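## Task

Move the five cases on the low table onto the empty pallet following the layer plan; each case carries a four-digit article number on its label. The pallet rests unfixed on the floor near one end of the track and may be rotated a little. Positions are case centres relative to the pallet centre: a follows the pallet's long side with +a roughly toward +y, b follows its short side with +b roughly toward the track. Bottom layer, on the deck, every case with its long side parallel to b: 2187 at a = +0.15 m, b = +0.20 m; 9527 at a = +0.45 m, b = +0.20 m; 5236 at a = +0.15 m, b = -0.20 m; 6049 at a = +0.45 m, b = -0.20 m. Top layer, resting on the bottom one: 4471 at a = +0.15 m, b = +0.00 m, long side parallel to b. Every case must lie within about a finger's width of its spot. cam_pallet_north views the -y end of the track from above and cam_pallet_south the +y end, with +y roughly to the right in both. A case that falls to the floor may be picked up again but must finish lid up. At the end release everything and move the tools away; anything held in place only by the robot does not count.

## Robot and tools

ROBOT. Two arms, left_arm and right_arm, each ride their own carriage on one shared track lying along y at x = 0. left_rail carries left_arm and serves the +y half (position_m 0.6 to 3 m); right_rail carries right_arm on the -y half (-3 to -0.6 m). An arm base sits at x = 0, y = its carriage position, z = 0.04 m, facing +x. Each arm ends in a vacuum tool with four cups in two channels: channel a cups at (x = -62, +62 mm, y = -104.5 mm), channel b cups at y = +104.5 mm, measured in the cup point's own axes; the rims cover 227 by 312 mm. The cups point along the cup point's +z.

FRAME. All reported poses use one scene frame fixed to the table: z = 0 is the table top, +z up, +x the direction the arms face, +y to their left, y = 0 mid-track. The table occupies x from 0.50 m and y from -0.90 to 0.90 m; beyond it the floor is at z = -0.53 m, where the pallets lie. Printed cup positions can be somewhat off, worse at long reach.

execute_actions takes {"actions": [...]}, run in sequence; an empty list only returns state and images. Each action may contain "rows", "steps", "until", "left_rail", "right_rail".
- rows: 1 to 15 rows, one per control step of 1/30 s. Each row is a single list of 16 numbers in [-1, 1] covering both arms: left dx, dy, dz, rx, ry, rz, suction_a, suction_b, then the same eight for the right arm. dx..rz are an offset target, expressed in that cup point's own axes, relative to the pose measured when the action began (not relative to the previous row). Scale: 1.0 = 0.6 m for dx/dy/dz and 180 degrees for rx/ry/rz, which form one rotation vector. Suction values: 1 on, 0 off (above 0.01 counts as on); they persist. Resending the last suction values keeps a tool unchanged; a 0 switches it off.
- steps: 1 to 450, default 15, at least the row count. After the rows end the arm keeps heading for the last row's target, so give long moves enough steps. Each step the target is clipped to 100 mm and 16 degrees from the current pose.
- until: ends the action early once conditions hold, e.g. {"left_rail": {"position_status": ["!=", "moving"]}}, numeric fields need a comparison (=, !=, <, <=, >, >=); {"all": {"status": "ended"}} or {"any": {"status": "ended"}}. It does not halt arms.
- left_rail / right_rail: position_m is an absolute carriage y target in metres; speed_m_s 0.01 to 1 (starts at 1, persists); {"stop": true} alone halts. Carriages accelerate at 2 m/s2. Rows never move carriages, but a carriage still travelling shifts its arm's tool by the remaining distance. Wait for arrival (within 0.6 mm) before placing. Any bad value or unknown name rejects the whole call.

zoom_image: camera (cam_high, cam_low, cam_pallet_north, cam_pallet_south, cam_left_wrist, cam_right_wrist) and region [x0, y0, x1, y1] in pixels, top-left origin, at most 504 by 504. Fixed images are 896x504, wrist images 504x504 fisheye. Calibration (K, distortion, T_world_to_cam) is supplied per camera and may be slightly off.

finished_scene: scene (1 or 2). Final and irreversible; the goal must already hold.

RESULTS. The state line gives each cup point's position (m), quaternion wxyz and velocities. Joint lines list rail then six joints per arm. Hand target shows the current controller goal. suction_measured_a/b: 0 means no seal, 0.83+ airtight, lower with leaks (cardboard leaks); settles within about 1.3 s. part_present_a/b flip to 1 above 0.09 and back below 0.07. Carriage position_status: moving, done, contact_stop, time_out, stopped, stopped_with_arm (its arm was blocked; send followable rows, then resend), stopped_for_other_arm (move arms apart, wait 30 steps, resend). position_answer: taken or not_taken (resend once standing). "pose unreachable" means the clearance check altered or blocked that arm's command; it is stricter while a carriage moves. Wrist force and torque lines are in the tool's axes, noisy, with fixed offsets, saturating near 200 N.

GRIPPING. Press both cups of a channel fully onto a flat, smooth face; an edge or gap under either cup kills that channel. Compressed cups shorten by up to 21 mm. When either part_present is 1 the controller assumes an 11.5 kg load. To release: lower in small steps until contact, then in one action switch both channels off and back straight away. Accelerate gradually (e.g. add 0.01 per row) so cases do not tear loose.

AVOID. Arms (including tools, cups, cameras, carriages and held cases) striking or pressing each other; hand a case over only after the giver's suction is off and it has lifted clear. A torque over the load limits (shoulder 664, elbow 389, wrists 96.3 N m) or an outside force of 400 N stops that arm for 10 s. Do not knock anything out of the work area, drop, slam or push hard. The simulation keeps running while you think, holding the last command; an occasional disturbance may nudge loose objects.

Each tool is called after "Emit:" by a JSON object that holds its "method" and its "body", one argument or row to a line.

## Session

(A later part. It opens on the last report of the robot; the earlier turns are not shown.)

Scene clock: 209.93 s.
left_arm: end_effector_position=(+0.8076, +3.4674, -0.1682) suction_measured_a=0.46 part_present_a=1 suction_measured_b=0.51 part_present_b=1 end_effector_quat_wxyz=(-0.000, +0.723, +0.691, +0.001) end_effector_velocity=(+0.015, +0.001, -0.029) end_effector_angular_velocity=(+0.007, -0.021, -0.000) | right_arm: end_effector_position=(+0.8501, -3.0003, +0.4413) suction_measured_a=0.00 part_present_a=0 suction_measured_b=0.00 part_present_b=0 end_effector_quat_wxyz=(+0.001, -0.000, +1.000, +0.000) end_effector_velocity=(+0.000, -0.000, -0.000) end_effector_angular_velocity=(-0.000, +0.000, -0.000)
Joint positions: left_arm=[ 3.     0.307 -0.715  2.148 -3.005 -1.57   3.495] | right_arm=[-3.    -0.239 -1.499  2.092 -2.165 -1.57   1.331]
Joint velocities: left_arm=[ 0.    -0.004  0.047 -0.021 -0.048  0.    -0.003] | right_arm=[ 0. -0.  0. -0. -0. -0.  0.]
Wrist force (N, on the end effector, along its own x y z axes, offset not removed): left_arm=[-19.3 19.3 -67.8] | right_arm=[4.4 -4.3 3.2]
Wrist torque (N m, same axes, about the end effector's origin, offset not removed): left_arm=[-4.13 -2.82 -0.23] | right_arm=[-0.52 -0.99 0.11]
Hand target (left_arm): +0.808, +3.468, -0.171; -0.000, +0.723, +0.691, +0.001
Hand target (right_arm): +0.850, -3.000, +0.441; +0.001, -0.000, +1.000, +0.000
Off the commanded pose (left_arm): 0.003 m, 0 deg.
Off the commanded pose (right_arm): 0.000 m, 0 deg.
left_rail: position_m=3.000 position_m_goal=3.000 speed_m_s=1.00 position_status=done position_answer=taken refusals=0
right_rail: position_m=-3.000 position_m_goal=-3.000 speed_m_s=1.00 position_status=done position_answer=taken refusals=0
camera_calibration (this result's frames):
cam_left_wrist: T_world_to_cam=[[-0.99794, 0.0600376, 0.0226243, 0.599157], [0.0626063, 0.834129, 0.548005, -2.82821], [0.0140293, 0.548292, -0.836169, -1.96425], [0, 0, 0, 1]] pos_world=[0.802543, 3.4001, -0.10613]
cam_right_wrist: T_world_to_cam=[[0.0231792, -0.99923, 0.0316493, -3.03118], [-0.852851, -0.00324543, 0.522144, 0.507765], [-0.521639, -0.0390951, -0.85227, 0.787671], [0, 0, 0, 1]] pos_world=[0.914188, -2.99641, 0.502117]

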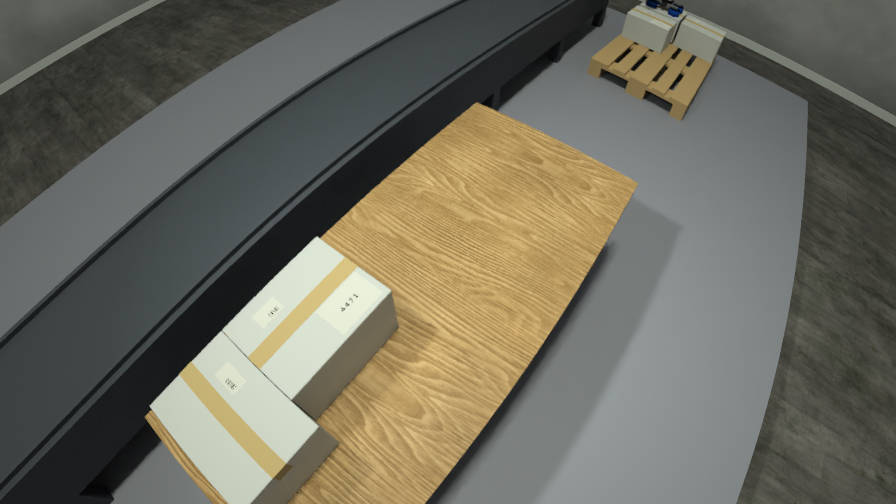

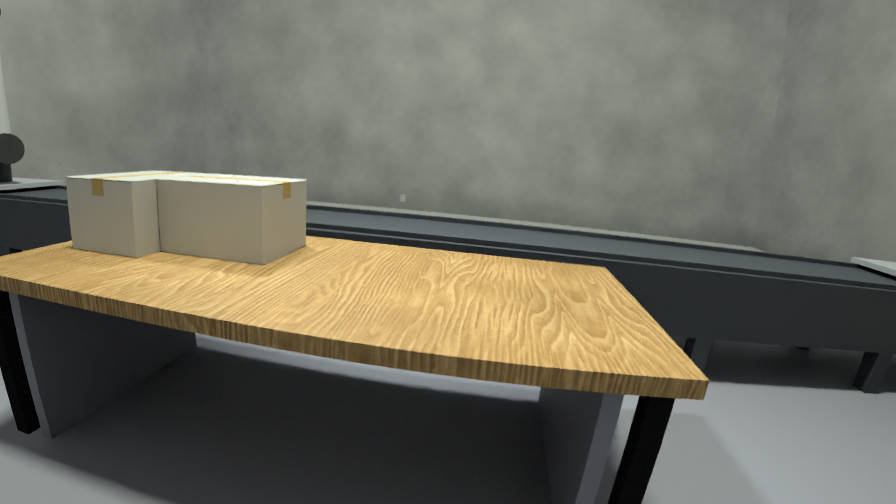

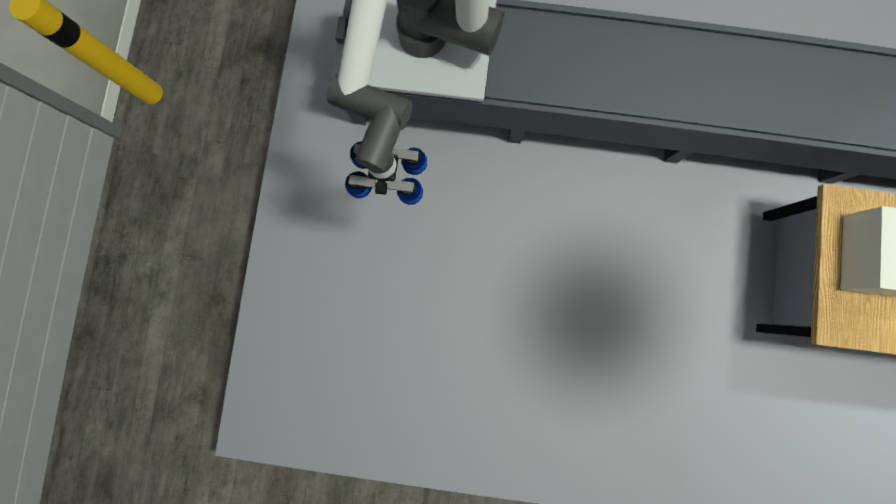

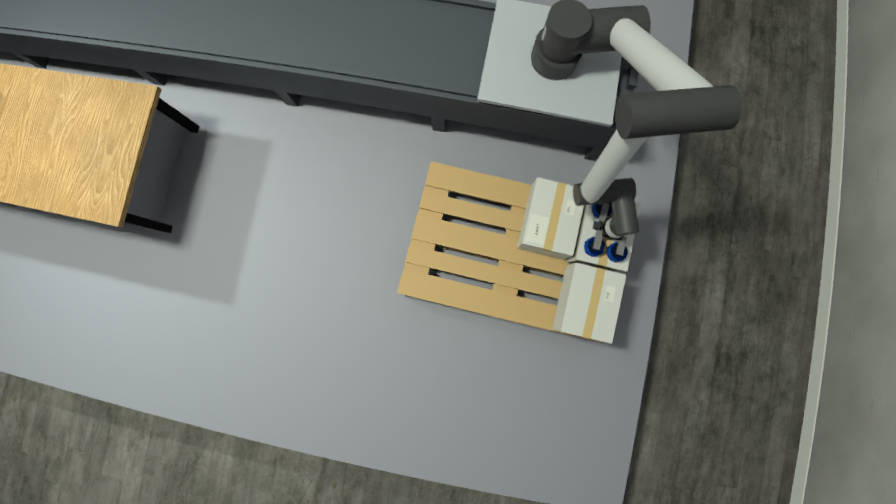

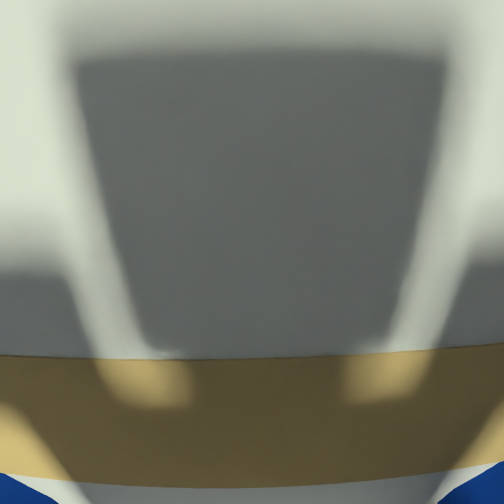

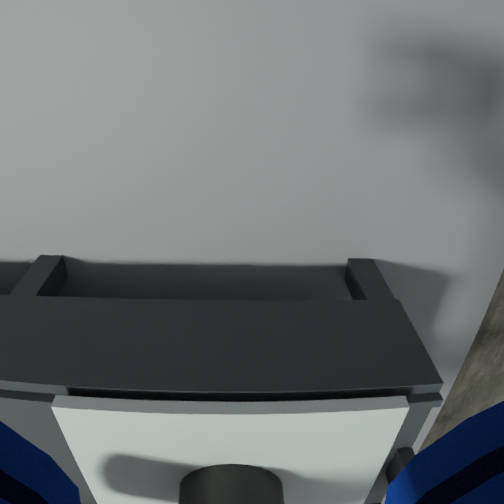

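Emit:
{"method": "execute_actions", "body": {
  "actions": [
    {"rows":[[0,-0.008,0.005,0,0,0,1,1,0,0,0,0,0,0,0,0],[0,-0.016,0.006,0,0,0,1,1,0,0,0,0,0,0,0,0],[0,-0.022,0.008,0,0,0,1,1,0,0,0,0,0,0,0,0],[0,-0.022,0.011,0,0,0,1,1,0,0,0,0,0,0,0,0],[0,-0.022,0.014,0,0,0,1,1,0,0,0,0,0,0,0,0],[0,-0.022,0.017,0,0,0,1,1,0,0,0,0,0,0,0,0],[0,-0.022,0.019,0,0,0,1,1,0,0,0,0,0,0,0,0]],"steps":13},
    {"rows":[[0,0,-0.005,0,0,0,0,0,0,0,0,0,0,0,0,0],[0,0,-0.01,0,0,0,0,0,0,0,0,0,0,0,0,0],[0,0,-0.015,0,0,0,0,0,0,0,0,0,0,0,0,0],[0,0,-0.02,0,0,0,0,0,0,0,0,0,0,0,0,0],[0,0,-0.026,0,0,0,0,0,0,0,0,0,0,0,0,0],[0,0,-0.033,0,0,0,0,0,0,0,0,0,0,0,0,0],[0,0,-0.04,0,0,0,0,0,0,0,0,0,0,0,0,0],[0,0,-0.05,0,0,0,0,0,0,0,0,0,0,0,0,0],[0,0,-0.07,0,0,0,0,0,0,0,0,0,0,0,0,0],[0,0,-0.1,0,0,0,0,0,0,0,0,0,0,0,0,0],[0,0,-0.13,0,0,0,0,0,0,0,0,0,0,0,0,0],[0,0,-0.16,0,0,0,0,0,0,0,0,0,0,0,0,0],[-1,0.12,-0.6,0,0,-0.0146,0,0,0,0,0,0,0,0,0,0]],"steps":15},
    {"left_rail":{"position_m":0.6},"steps":26},
    {"rows":[[-1,0.02,-0.35,0.0015,0.002,-0.002,0,0,0,0,0,0,0,0,0,0]],"steps":29},
    {"rows":[[-1,0,-0.03,0,0,0,0,0,0,0,0,0,0,0,0,0]],"steps":30}
  ]
}}

Emit:
{"method": "zoom_image", "body": {
  "camera": "cam_pallet_south",
  "region": [500,170,660,350]
}}

Scene clock: 226.10 s.
left_arm: end_effector_position=(+0.8075, -0.4132, +0.2955) suction_measured_a=0.00 part_present_a=0 suction_measured_b=0.00 part_present_b=0 end_effector_quat_wxyz=(+0.004, +0.708, +0.706, -0.000) end_effector_velocity=(+0.053, -0.703, +0.009) end_effector_angular_velocity=(-0.013, -0.007, -0.000) | right_arm: end_effector_position=(+0.8501, -3.0003, +0.4413) suction_measured_a=0.00 part_present_a=0 suction_measured_b=0.00 part_present_b=0 end_effector_quat_wxyz=(+0.001, -0.000, +1.000, +0.000) end_effector_velocity=(-0.000, +0.000, +0.000) end_effector_angular_velocity=(-0.000, -0.000, -0.000)
Joint positions: left_arm=[ 0.613 -1.059 -0.936  1.497 -2.14  -1.569  2.085] | right_arm=[-3.    -0.239 -1.499  2.092 -2.165 -1.57   1.331]
Joint velocities: left_arm=[-0.231 -0.143  0.395 -0.732  0.323  0.001 -0.143] | right_arm=[ 0.  0. -0.  0. -0.  0.  0.]
Wrist force (N, on the end effector, along its own x y z axes, offset not removed): left_arm=[-11.7 -1.5 1.2] | right_arm=[2.0 -4.3 7.2]
Wrist torque (N m, same axes, about the end effector's origin, offset not removed): left_arm=[-0.41 1.98 0.36] | right_arm=[-0.56 -0.38 0.18]
Hand target (left_arm): +0.816, -0.471, +0.298; +0.005, +0.708, +0.707, -0.000
Hand target (right_arm): +0.850, -3.000, +0.441; +0.001, -0.000, +1.000, +0.000
Off the commanded pose (left_arm): 0.055 m, 0 deg.
Off the commanded pose (right_arm): 0.000 m, 0 deg.
left_rail: position_m=0.613 position_m_goal=0.600 speed_m_s=1.00 position_status=moving position_answer=taken refusals=0
right_rail: position_m=-3.000 position_m_goal=-3.000 speed_m_s=1.00 position_status=done position_answer=taken refusals=0
camera_calibration (this result's frames):
cam_left_wrist: T_world_to_cam=[[-0.9997, 0.0165356, 0.0180905, 0.806322], [0.0237013, 0.840169, 0.541806, 0.190278], [-0.00624002, 0.542072, -0.840309, 0.566217], [0, 0, 0, 1]] pos_world=[0.805103, -0.480129, 0.358116]
cam_right_wrist: T_world_to_cam=[[0.0231791, -0.99923, 0.0316496, -3.03118], [-0.852851, -0.00324519, 0.522144, 0.507765], [-0.521639, -0.0390952, -0.85227, 0.787671], [0, 0, 0, 1]] pos_world=[0.914188, -2.99641, 0.502117]

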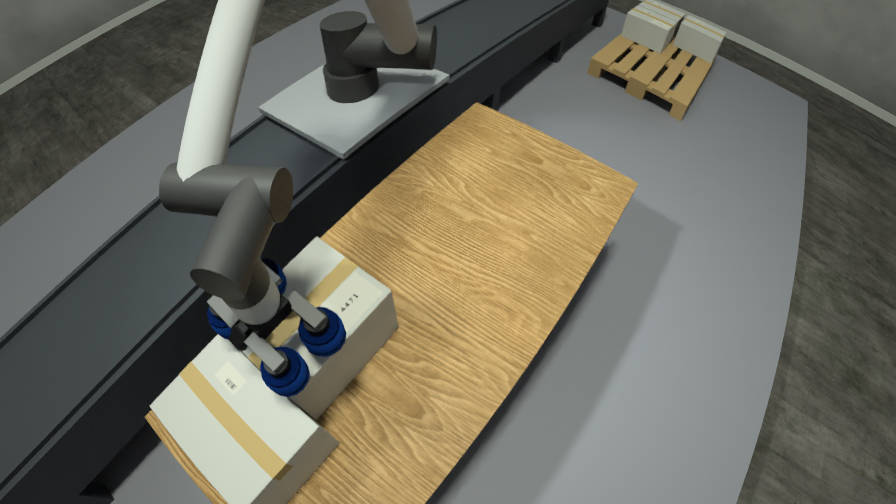

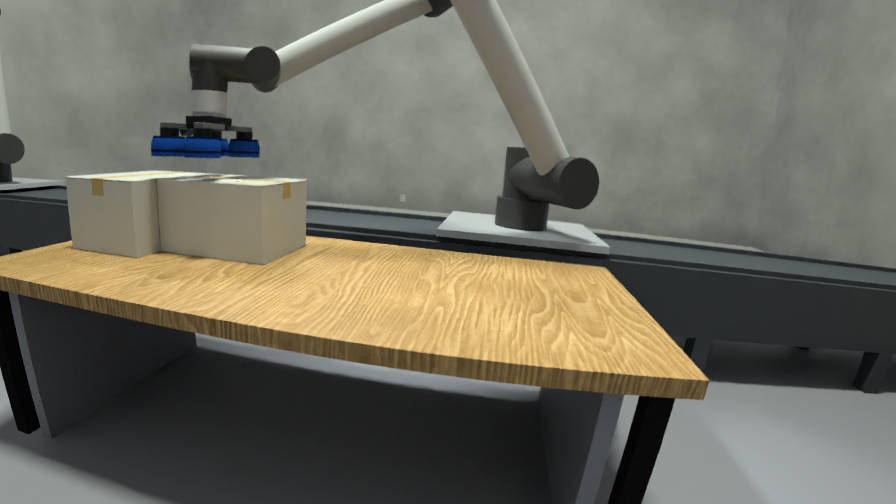

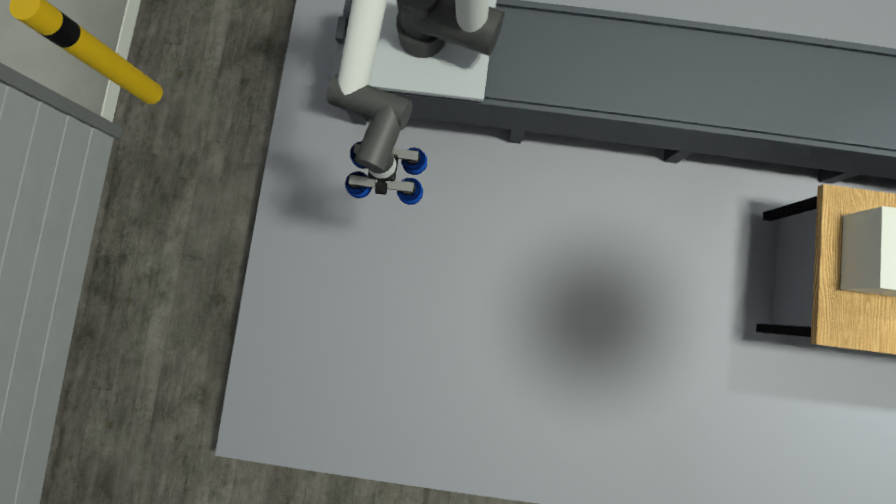

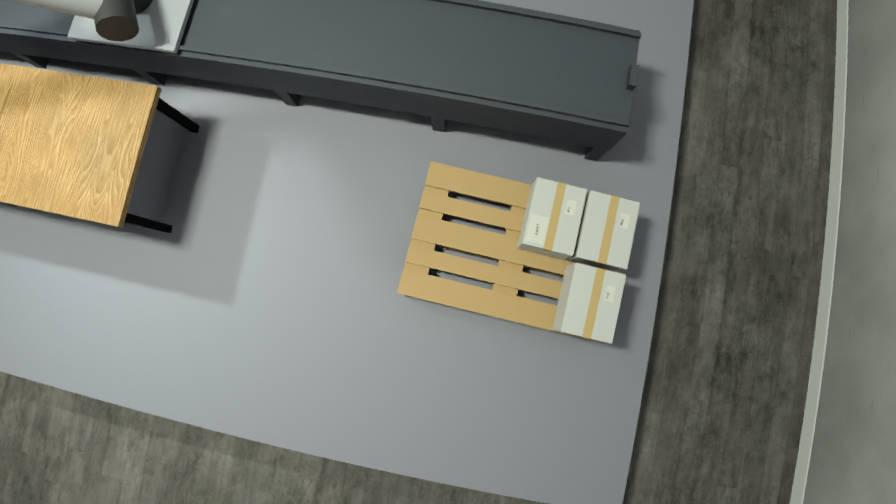

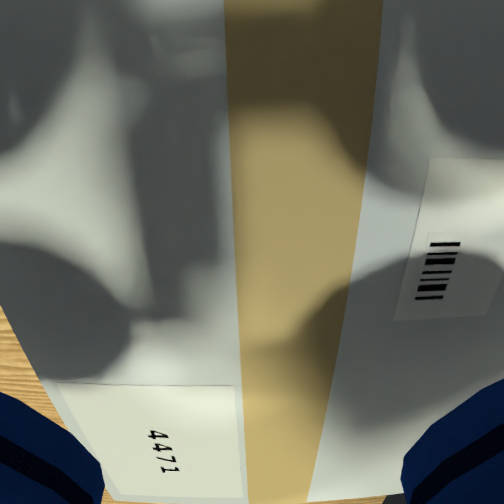

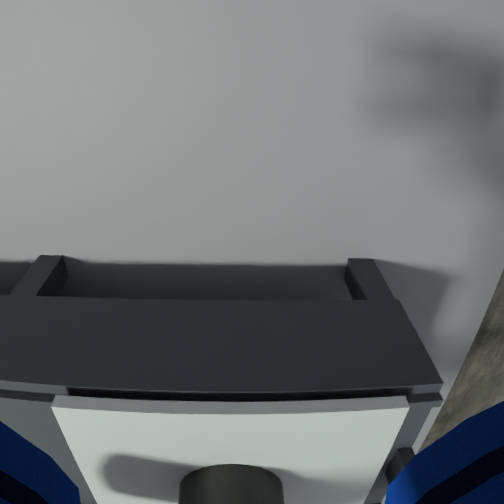

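Region (500, 170, 660, 350) of cam_pallet_south's 896x504 image, scaled by 2.800, with more detail than that image has.

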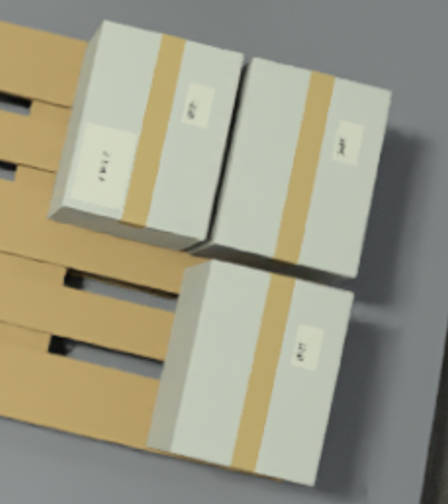

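Good. Hover over 5236 at z≈0.279 for comparison.

Emit:
{"method": "execute_actions", "body": {
  "actions": [
    {"steps":1},
    {"rows":[[-0.04,0,0,0,0,0,0,0,0,0,0,0,0,0,0,0],[-0.1,0.01,0.01,0,0,0,0,0,0,0,0,0,0,0,0,0],[-0.315,0.034,0.033,0.002,0.002,-0.0004,0,0,0,0,0,0,0,0,0,0]],"steps":19}
  ]
}}

Scene clock: 230.80 s.
left_arm: end_effector_position=(+0.8344, -0.6595, +0.2790) suction_measured_a=0.00 part_present_a=0 suction_measured_b=0.00 part_present_b=0 end_effector_quat_wxyz=(+0.001, +0.707, +0.707, -0.001) end_effector_velocity=(+0.015, -0.036, -0.000) end_effector_angular_velocity=(+0.013, +0.008, +0.001) | right_arm: end_effector_position=(+0.8501, -3.0003, +0.4413) suction_measured_a=0.00 part_present_a=0 suction_measured_b=0.00 part_present_b=0 end_effector_quat_wxyz=(+0.001, -0.000, +1.000, +0.000) end_effector_velocity=(+0.000, -0.000, -0.000) end_effector_angular_velocity=(+0.000, +0.000, +0.000)
Joint positions: left_arm=[ 0.6   -1.119 -0.701  1.074 -1.946 -1.571  2.023] | right_arm=[-3.    -0.239 -1.499  2.092 -2.165 -1.57   1.331]
Joint velocities: left_arm=[ 0.    -0.001  0.052 -0.105  0.069 -0.002 -0.002] | right_arm=[ 0. -0.  0. -0.  0.  0. -0.]
Wrist force (N, on the end effector, along its own x y z axes, offset not removed): left_arm=[-2.8 3.2 1.5] | right_arm=[3.4 -7.1 7.0]
Wrist torque (N m, same axes, about the end effector's origin, offset not removed): left_arm=[0.19 0.90 0.46] | right_arm=[-1.21 -0.79 0.15]
Hand target (left_arm): +0.836, -0.663, +0.279; +0.001, +0.707, +0.707, -0.000
Hand target (right_arm): +0.850, -3.000, +0.441; +0.001, -0.000, +1.000, +0.000
Off the commanded pose (left_arm): 0.004 m, 0 deg.
Off the commanded pose (right_arm): 0.000 m, 0 deg.
left_rail: position_m=0.600 position_m_goal=0.600 speed_m_s=1.00 position_status=done position_answer=taken refusals=0
right_rail: position_m=-3.000 position_m_goal=-3.000 speed_m_s=1.00 position_status=done position_answer=taken refusals=0
camera_calibration (this result's frames):
cam_left_wrist: T_world_to_cam=[[-0.999632, 0.014618, 0.0228614, 0.834891], [0.0247146, 0.83831, 0.544633, 0.402697], [-0.0112035, 0.544997, -0.838363, 0.691524], [0, 0, 0, 1]] pos_world=[0.832379, -0.726668, 0.341339]
cam_right_wrist: T_world_to_cam=[[0.0231793, -0.99923, 0.0316493, -3.03118], [-0.852851, -0.00324549, 0.522144, 0.507765], [-0.521639, -0.0390951, -0.85227, 0.787671], [0, 0, 0, 1]] pos_world=[0.914188, -2.99641, 0.502117]

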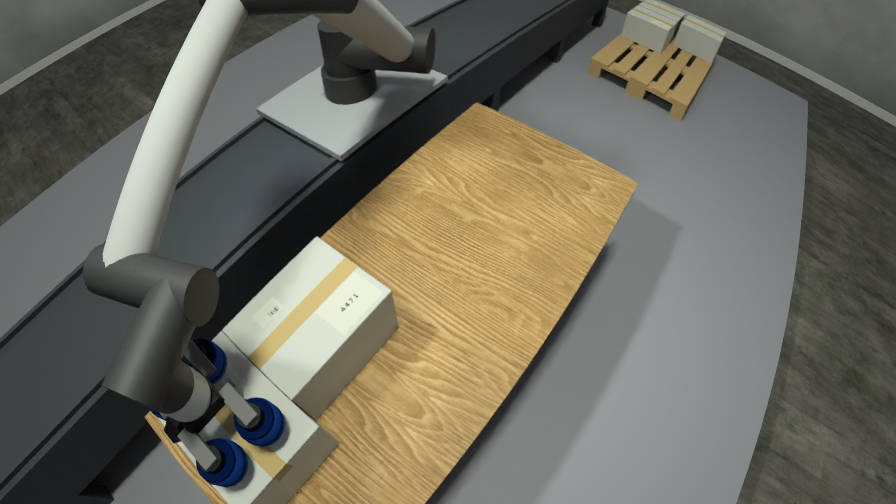

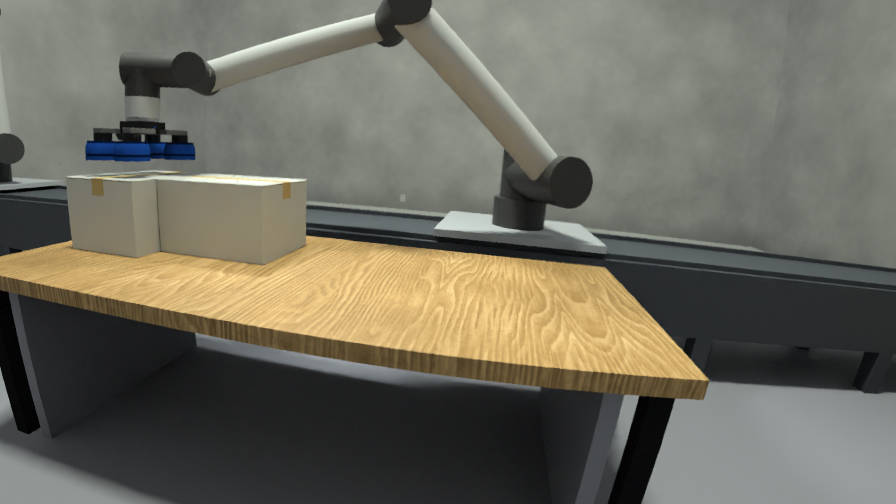

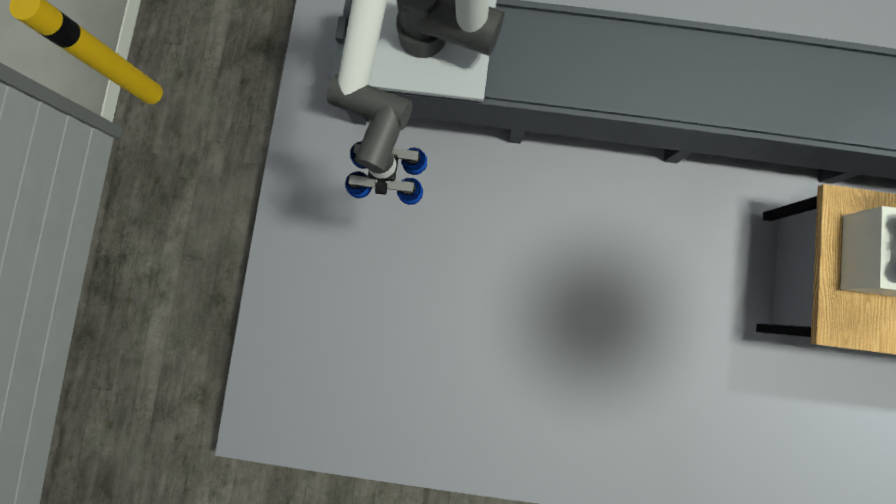

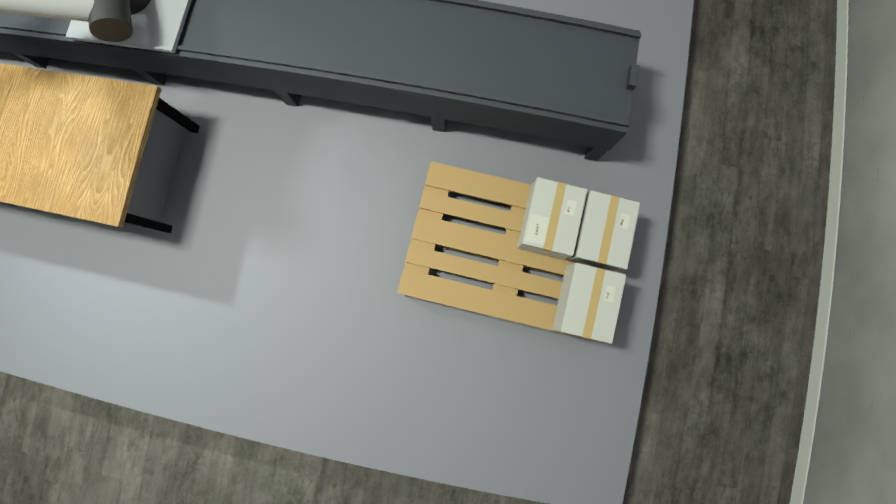

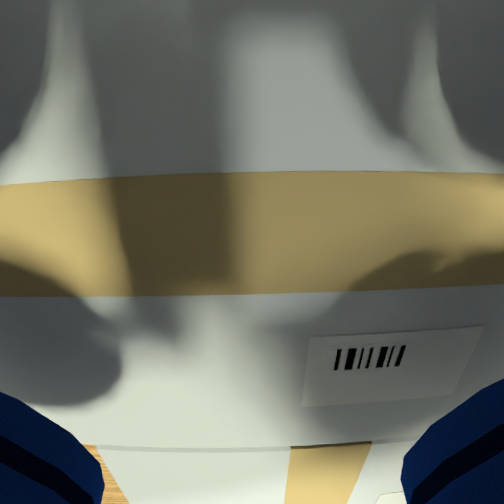

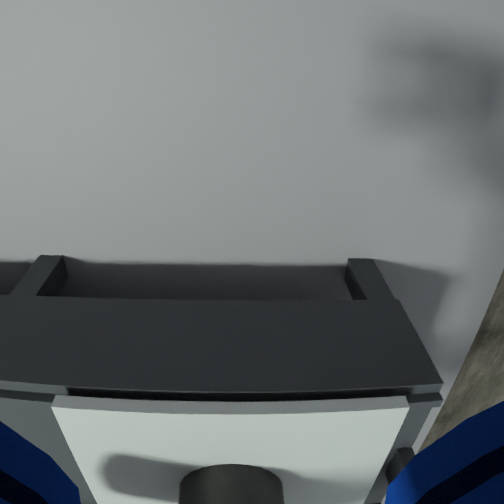

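Emit:
{"method": "execute_actions", "body": {
  "actions": [
    {"rows":[[0.005,0.002,0.015,0,0,0,0,0,0,0,0,0,0,0,0,0],[0.005,0.002,0.03,0,0,0,0,0,0,0,0,0,0,0,0,0],[0.005,0.002,0.045,0,0,0,0,0,0,0,0,0,0,0,0,0],[0.005,0.002,0.06,0,0,0,0,0,0,0,0,0,0,0,0,0],[0.005,0.002,0.075,0,0,0,0,0,0,0,0,0,0,0,0,0],[0.005,0.002,0.085,0,0,0,0,0,0,0,0,0,0,0,0,0],[0.005,0.002,0.095,0,0,0,0,0,0,0,0,0,0,0,0,0],[0.005,0.002,0.102,0,0,0,1,1,0,0,0,0,0,0,0,0],[0.005,0.002,0.108,0,0,0,1,1,0,0,0,0,0,0,0,0]],"steps":14}
  ]
}}

Scene clock: 239.67 s.
left_arm: end_effector_position=(+0.8353, -0.6565, +0.2177) suction_measured_a=0.51 part_present_a=1 suction_measured_b=0.50 part_present_b=1 end_effector_quat_wxyz=(+0.001, +0.707, +0.707, -0.001) end_effector_velocity=(+0.011, -0.012, -0.013) end_effector_angular_velocity=(-0.033, -0.033, -0.002) | right_arm: end_effector_position=(+0.8501, -3.0003, +0.4413) suction_measured_a=0.00 part_present_a=0 suction_measured_b=0.00 part_present_b=0 end_effector_quat_wxyz=(+0.001, -0.000, +1.000, +0.000) end_effector_velocity=(+0.000, -0.000, -0.000) end_effector_angular_velocity=(+0.000, +0.000, -0.000)
Joint positions: left_arm=[ 0.6   -1.118 -0.672  1.107 -2.009 -1.571  2.025] | right_arm=[-3.    -0.239 -1.499  2.092 -2.165 -1.57   1.331]
Joint velocities: left_arm=[ 0.     0.     0.014  0.001 -0.06   0.015  0.002] | right_arm=[ 0. -0.  0. -0. -0. -0.  0.]
Wrist force (N, on the end effector, along its own x y z axes, offset not removed): left_arm=[14.9 -22.1 -68.0] | right_arm=[2.4 -7.2 5.7]
Wrist torque (N m, same axes, about the end effector's origin, offset not removed): left_arm=[2.70 2.17 0.25] | right_arm=[-0.91 -0.31 0.26]
Hand target (left_arm): +0.836, -0.657, +0.214; +0.001, +0.707, +0.707, -0.001
Hand target (right_arm): +0.850, -3.000, +0.441; +0.001, -0.000, +1.000, +0.000
Off the commanded pose (left_arm): 0.004 m, 0 deg.
Off the commanded pose (right_arm): 0.000 m, 0 deg.
left_rail: position_m=0.600 position_m_goal=0.600 speed_m_s=1.00 position_status=done position_answer=taken refusals=0
right_rail: position_m=-3.000 position_m_goal=-3.000 speed_m_s=1.00 position_status=done position_answer=taken refusals=0
camera_calibration (this result's frames):
cam_left_wrist: T_world_to_cam=[[-0.999626, 0.0146733, 0.023081, 0.837228], [0.0248808, 0.838301, 0.54464, 0.433402], [-0.0113571, 0.545011, -0.838352, 0.6387], [0, 0, 0, 1]] pos_world=[0.833386, -0.723705, 0.280083]
cam_right_wrist: T_world_to_cam=[[0.0231793, -0.99923, 0.0316493, -3.03118], [-0.852851, -0.00324545, 0.522144, 0.507765], [-0.521639, -0.0390951, -0.85227, 0.787671], [0, 0, 0, 1]] pos_world=[0.914188, -2.99641, 0.502117]

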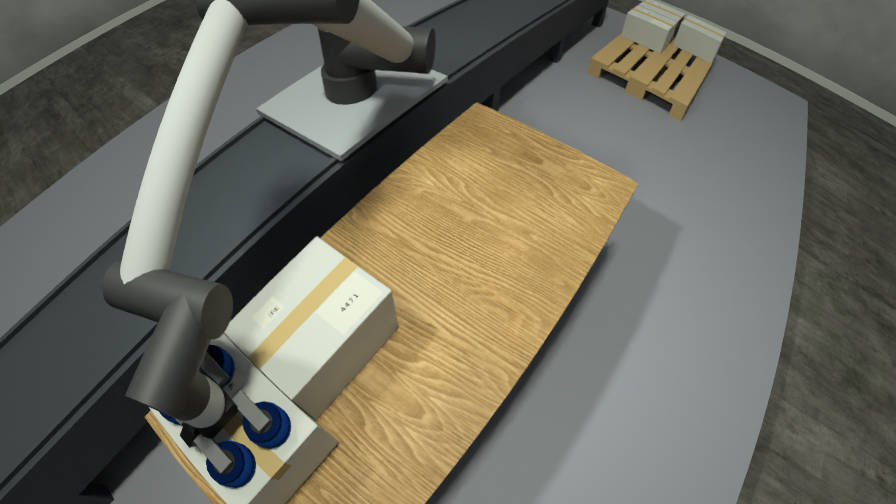

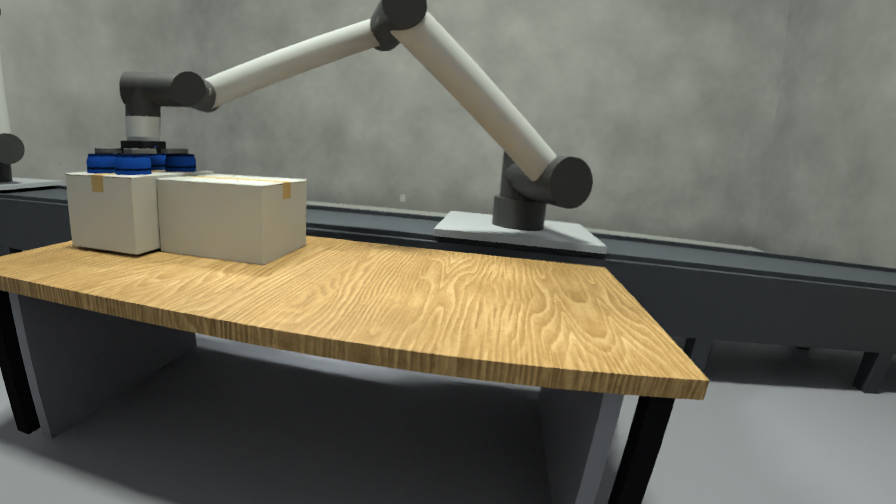

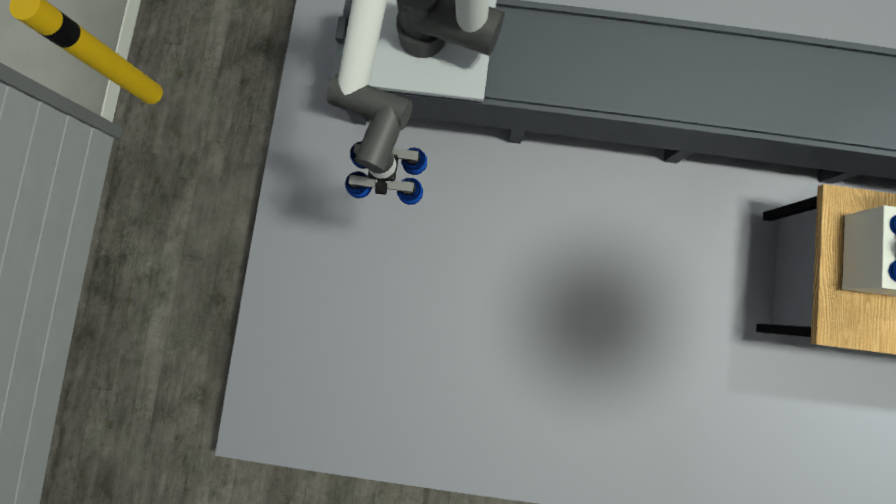

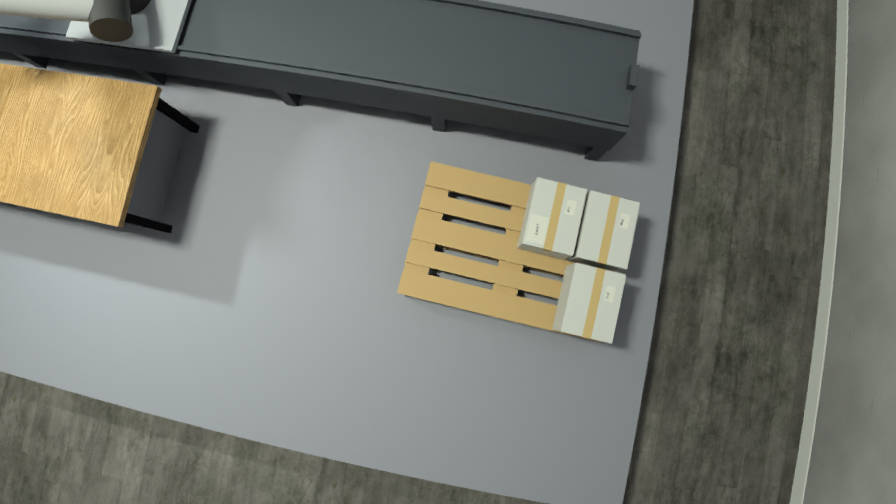

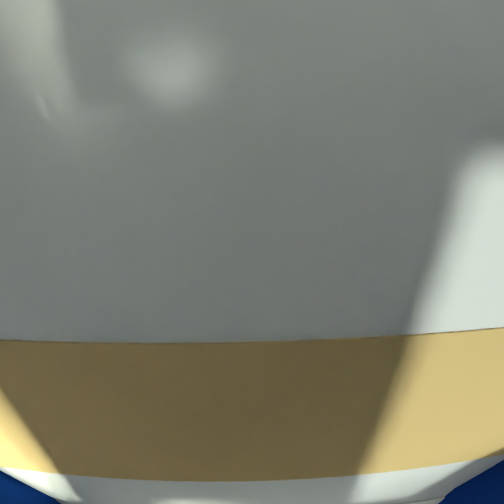

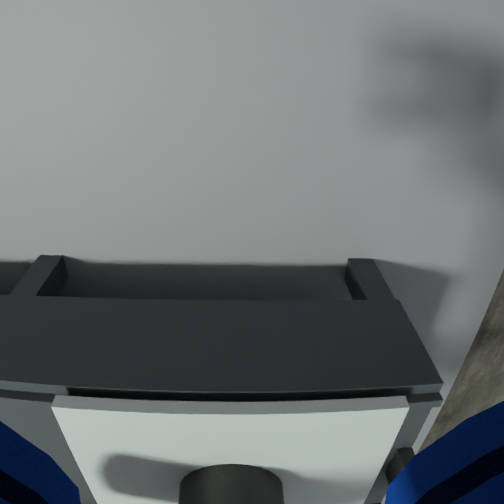

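Emit:
{"method": "execute_actions", "body": {
  "actions": [
    {"rows":[[-0.005,0,-0.005,0,0,0,1,1,0,0,0,0,0,0,0,0],[-0.012,0,-0.015,0,0,0,1,1,0,0,0,0,0,0,0,0],[-0.02,0,-0.03,0,0,0,1,1,0,0,0,0,0,0,0,0],[-0.025,0,-0.05,0,0,0,1,1,0,0,0,0,0,0,0,0],[-0.025,0,-0.08,0,0,0,1,1,0,0,0,0,0,0,0,0],[-0.025,0,-0.11,0,0,0,1,1,0,0,0,0,0,0,0,0],[-0.025,0,-0.14,0,0,0,1,1,0,0,0,0,0,0,0,0],[-0.025,0,-0.17,0,0,0,1,1,0,0,0,0,0,0,0,0],[-0.025,0,-0.2,0,0,0,1,1,0,0,0,0,0,0,0,0],[-0.025,0,-0.23,0,0,0,1,1,0,0,0,0,0,0,0,0],[-0.025,0,-0.26,0,0,0,1,1,0,0,0,0,0,0,0,0],[-0.025,0,-0.29,0,0,0,1,1,0,0,0,0,0,0,0,0],[-0.025,0,-0.32,0,0,0,1,1,0,0,0,0,0,0,0,0],[-0.025,0,-0.36,0,0,0,1,1,0,0,0,0,0,0,0,0],[-0.025,0,-0.42,0,0,0,1,1,0,0,0,0,0,0,0,0]],"steps":22},
    {"left_rail":{"position_m":3.0},"steps":1}
  ]
}}

Scene clock: 253.57 s.
left_arm: end_effector_position=(+0.8351, -0.6706, +0.4652) suction_measured_a=0.93 part_present_a=1 suction_measured_b=0.93 part_present_b=1 end_effector_quat_wxyz=(+0.003, +0.707, +0.707, -0.001) end_effector_velocity=(+0.001, -0.003, +0.062) end_effector_angular_velocity=(+0.025, +0.012, -0.000) | right_arm: end_effector_position=(+0.8501, -3.0003, +0.4413) suction_measured_a=0.00 part_present_a=0 suction_measured_b=0.00 part_present_b=0 end_effector_quat_wxyz=(+0.001, -0.000, +1.000, +0.000) end_effector_velocity=(+0.000, -0.000, -0.000) end_effector_angular_velocity=(+0.000, +0.000, -0.000)
Joint positions: left_arm=[ 0.6   -1.122 -0.757  0.916 -1.736 -1.571  2.02 ] | right_arm=[-3.    -0.239 -1.499  2.092 -2.165 -1.57   1.331]
Joint velocities: left_arm=[ 0.    -0.     0.001 -0.095  0.121 -0.    -0.   ] | right_arm=[ 0. -0.  0. -0.  0. -0. -0.]
Wrist force (N, on the end effector, along its own x y z axes, offset not removed): left_arm=[-2.5 2.4 -42.6] | right_arm=[8.6 -9.6 5.9]
Wrist torque (N m, same axes, about the end effector's origin, offset not removed): left_arm=[1.88 1.16 0.47] | right_arm=[-1.41 -1.23 0.15]
Hand target (left_arm): +0.835, -0.669, +0.470; +0.001, +0.707, +0.707, -0.001
Hand target (right_arm): +0.850, -3.000, +0.441; +0.001, -0.000, +1.000, +0.000
Off the commanded pose (left_arm): 0.005 m, 0 deg.
Off the commanded pose (right_arm): 0.000 m, 0 deg.
left_rail: position_m=0.600 position_m_goal=3.000 speed_m_s=1.00 position_status=moving position_answer=taken refusals=0
right_rail: position_m=-3.000 position_m_goal=-3.000 speed_m_s=1.00 position_status=done position_answer=taken refusals=0
camera_calibration (this result's frames):
cam_left_wrist: T_world_to_cam=[[-0.99966, 0.0147224, 0.0215032, 0.832284], [0.0240344, 0.839807, 0.542353, 0.313201], [-0.0100738, 0.542686, -0.839876, 0.851932], [0, 0, 0, 1]] pos_world=[0.833056, -0.737613, 0.527755]
cam_right_wrist: T_world_to_cam=[[0.0231792, -0.99923, 0.0316492, -3.03118], [-0.852851, -0.00324549, 0.522144, 0.507764], [-0.521639, -0.039095, -0.85227, 0.787671], [0, 0, 0, 1]] pos_world=[0.914188, -2.99641, 0.502117]

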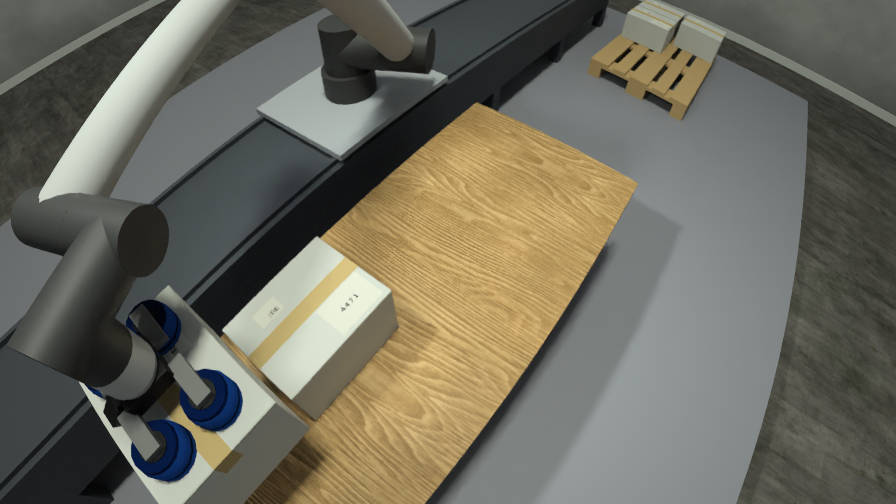

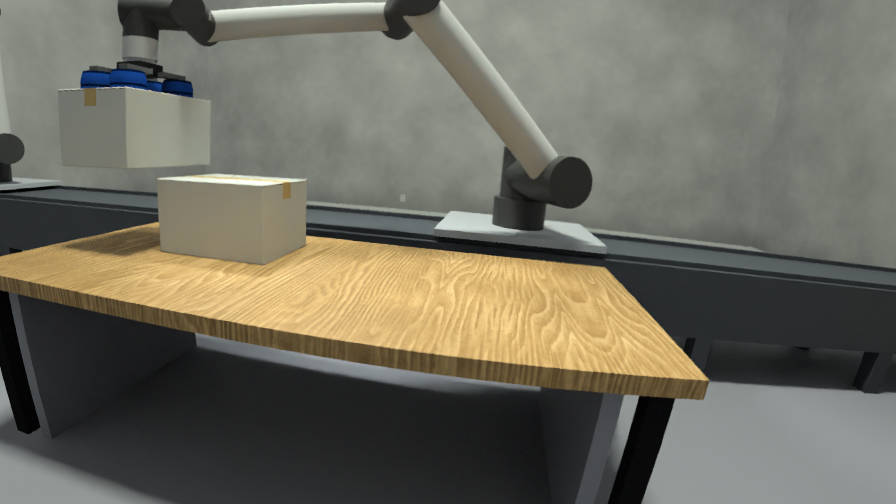

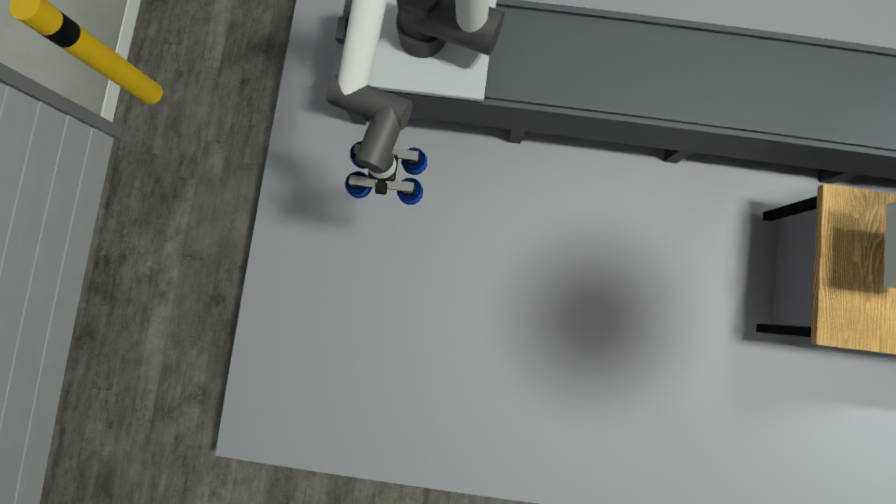

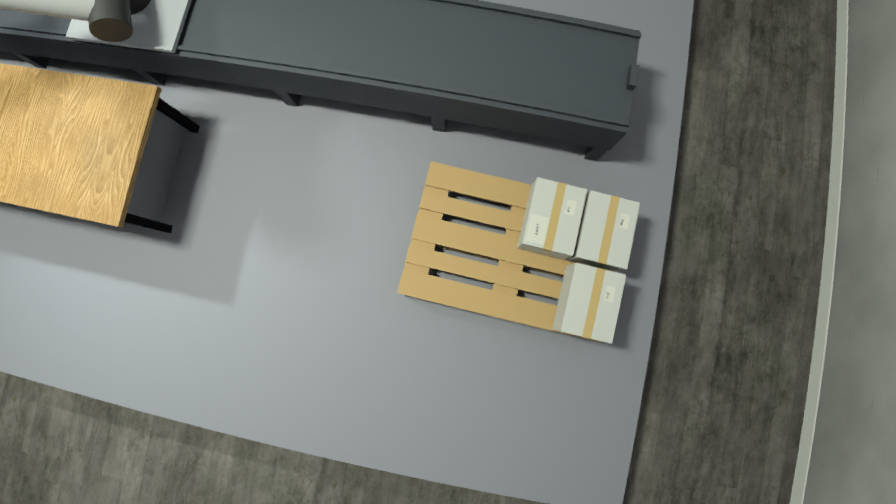

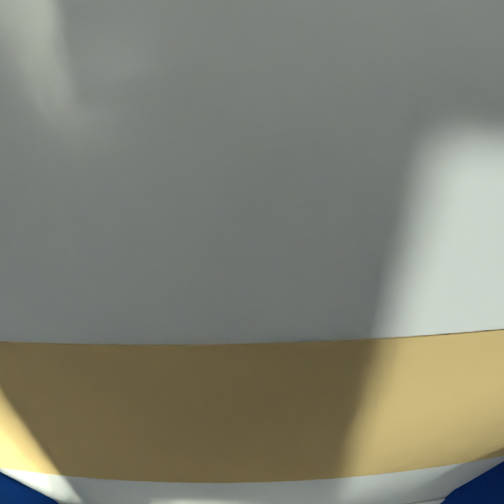

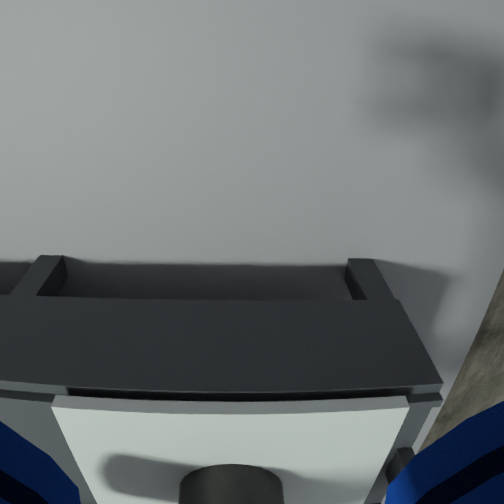

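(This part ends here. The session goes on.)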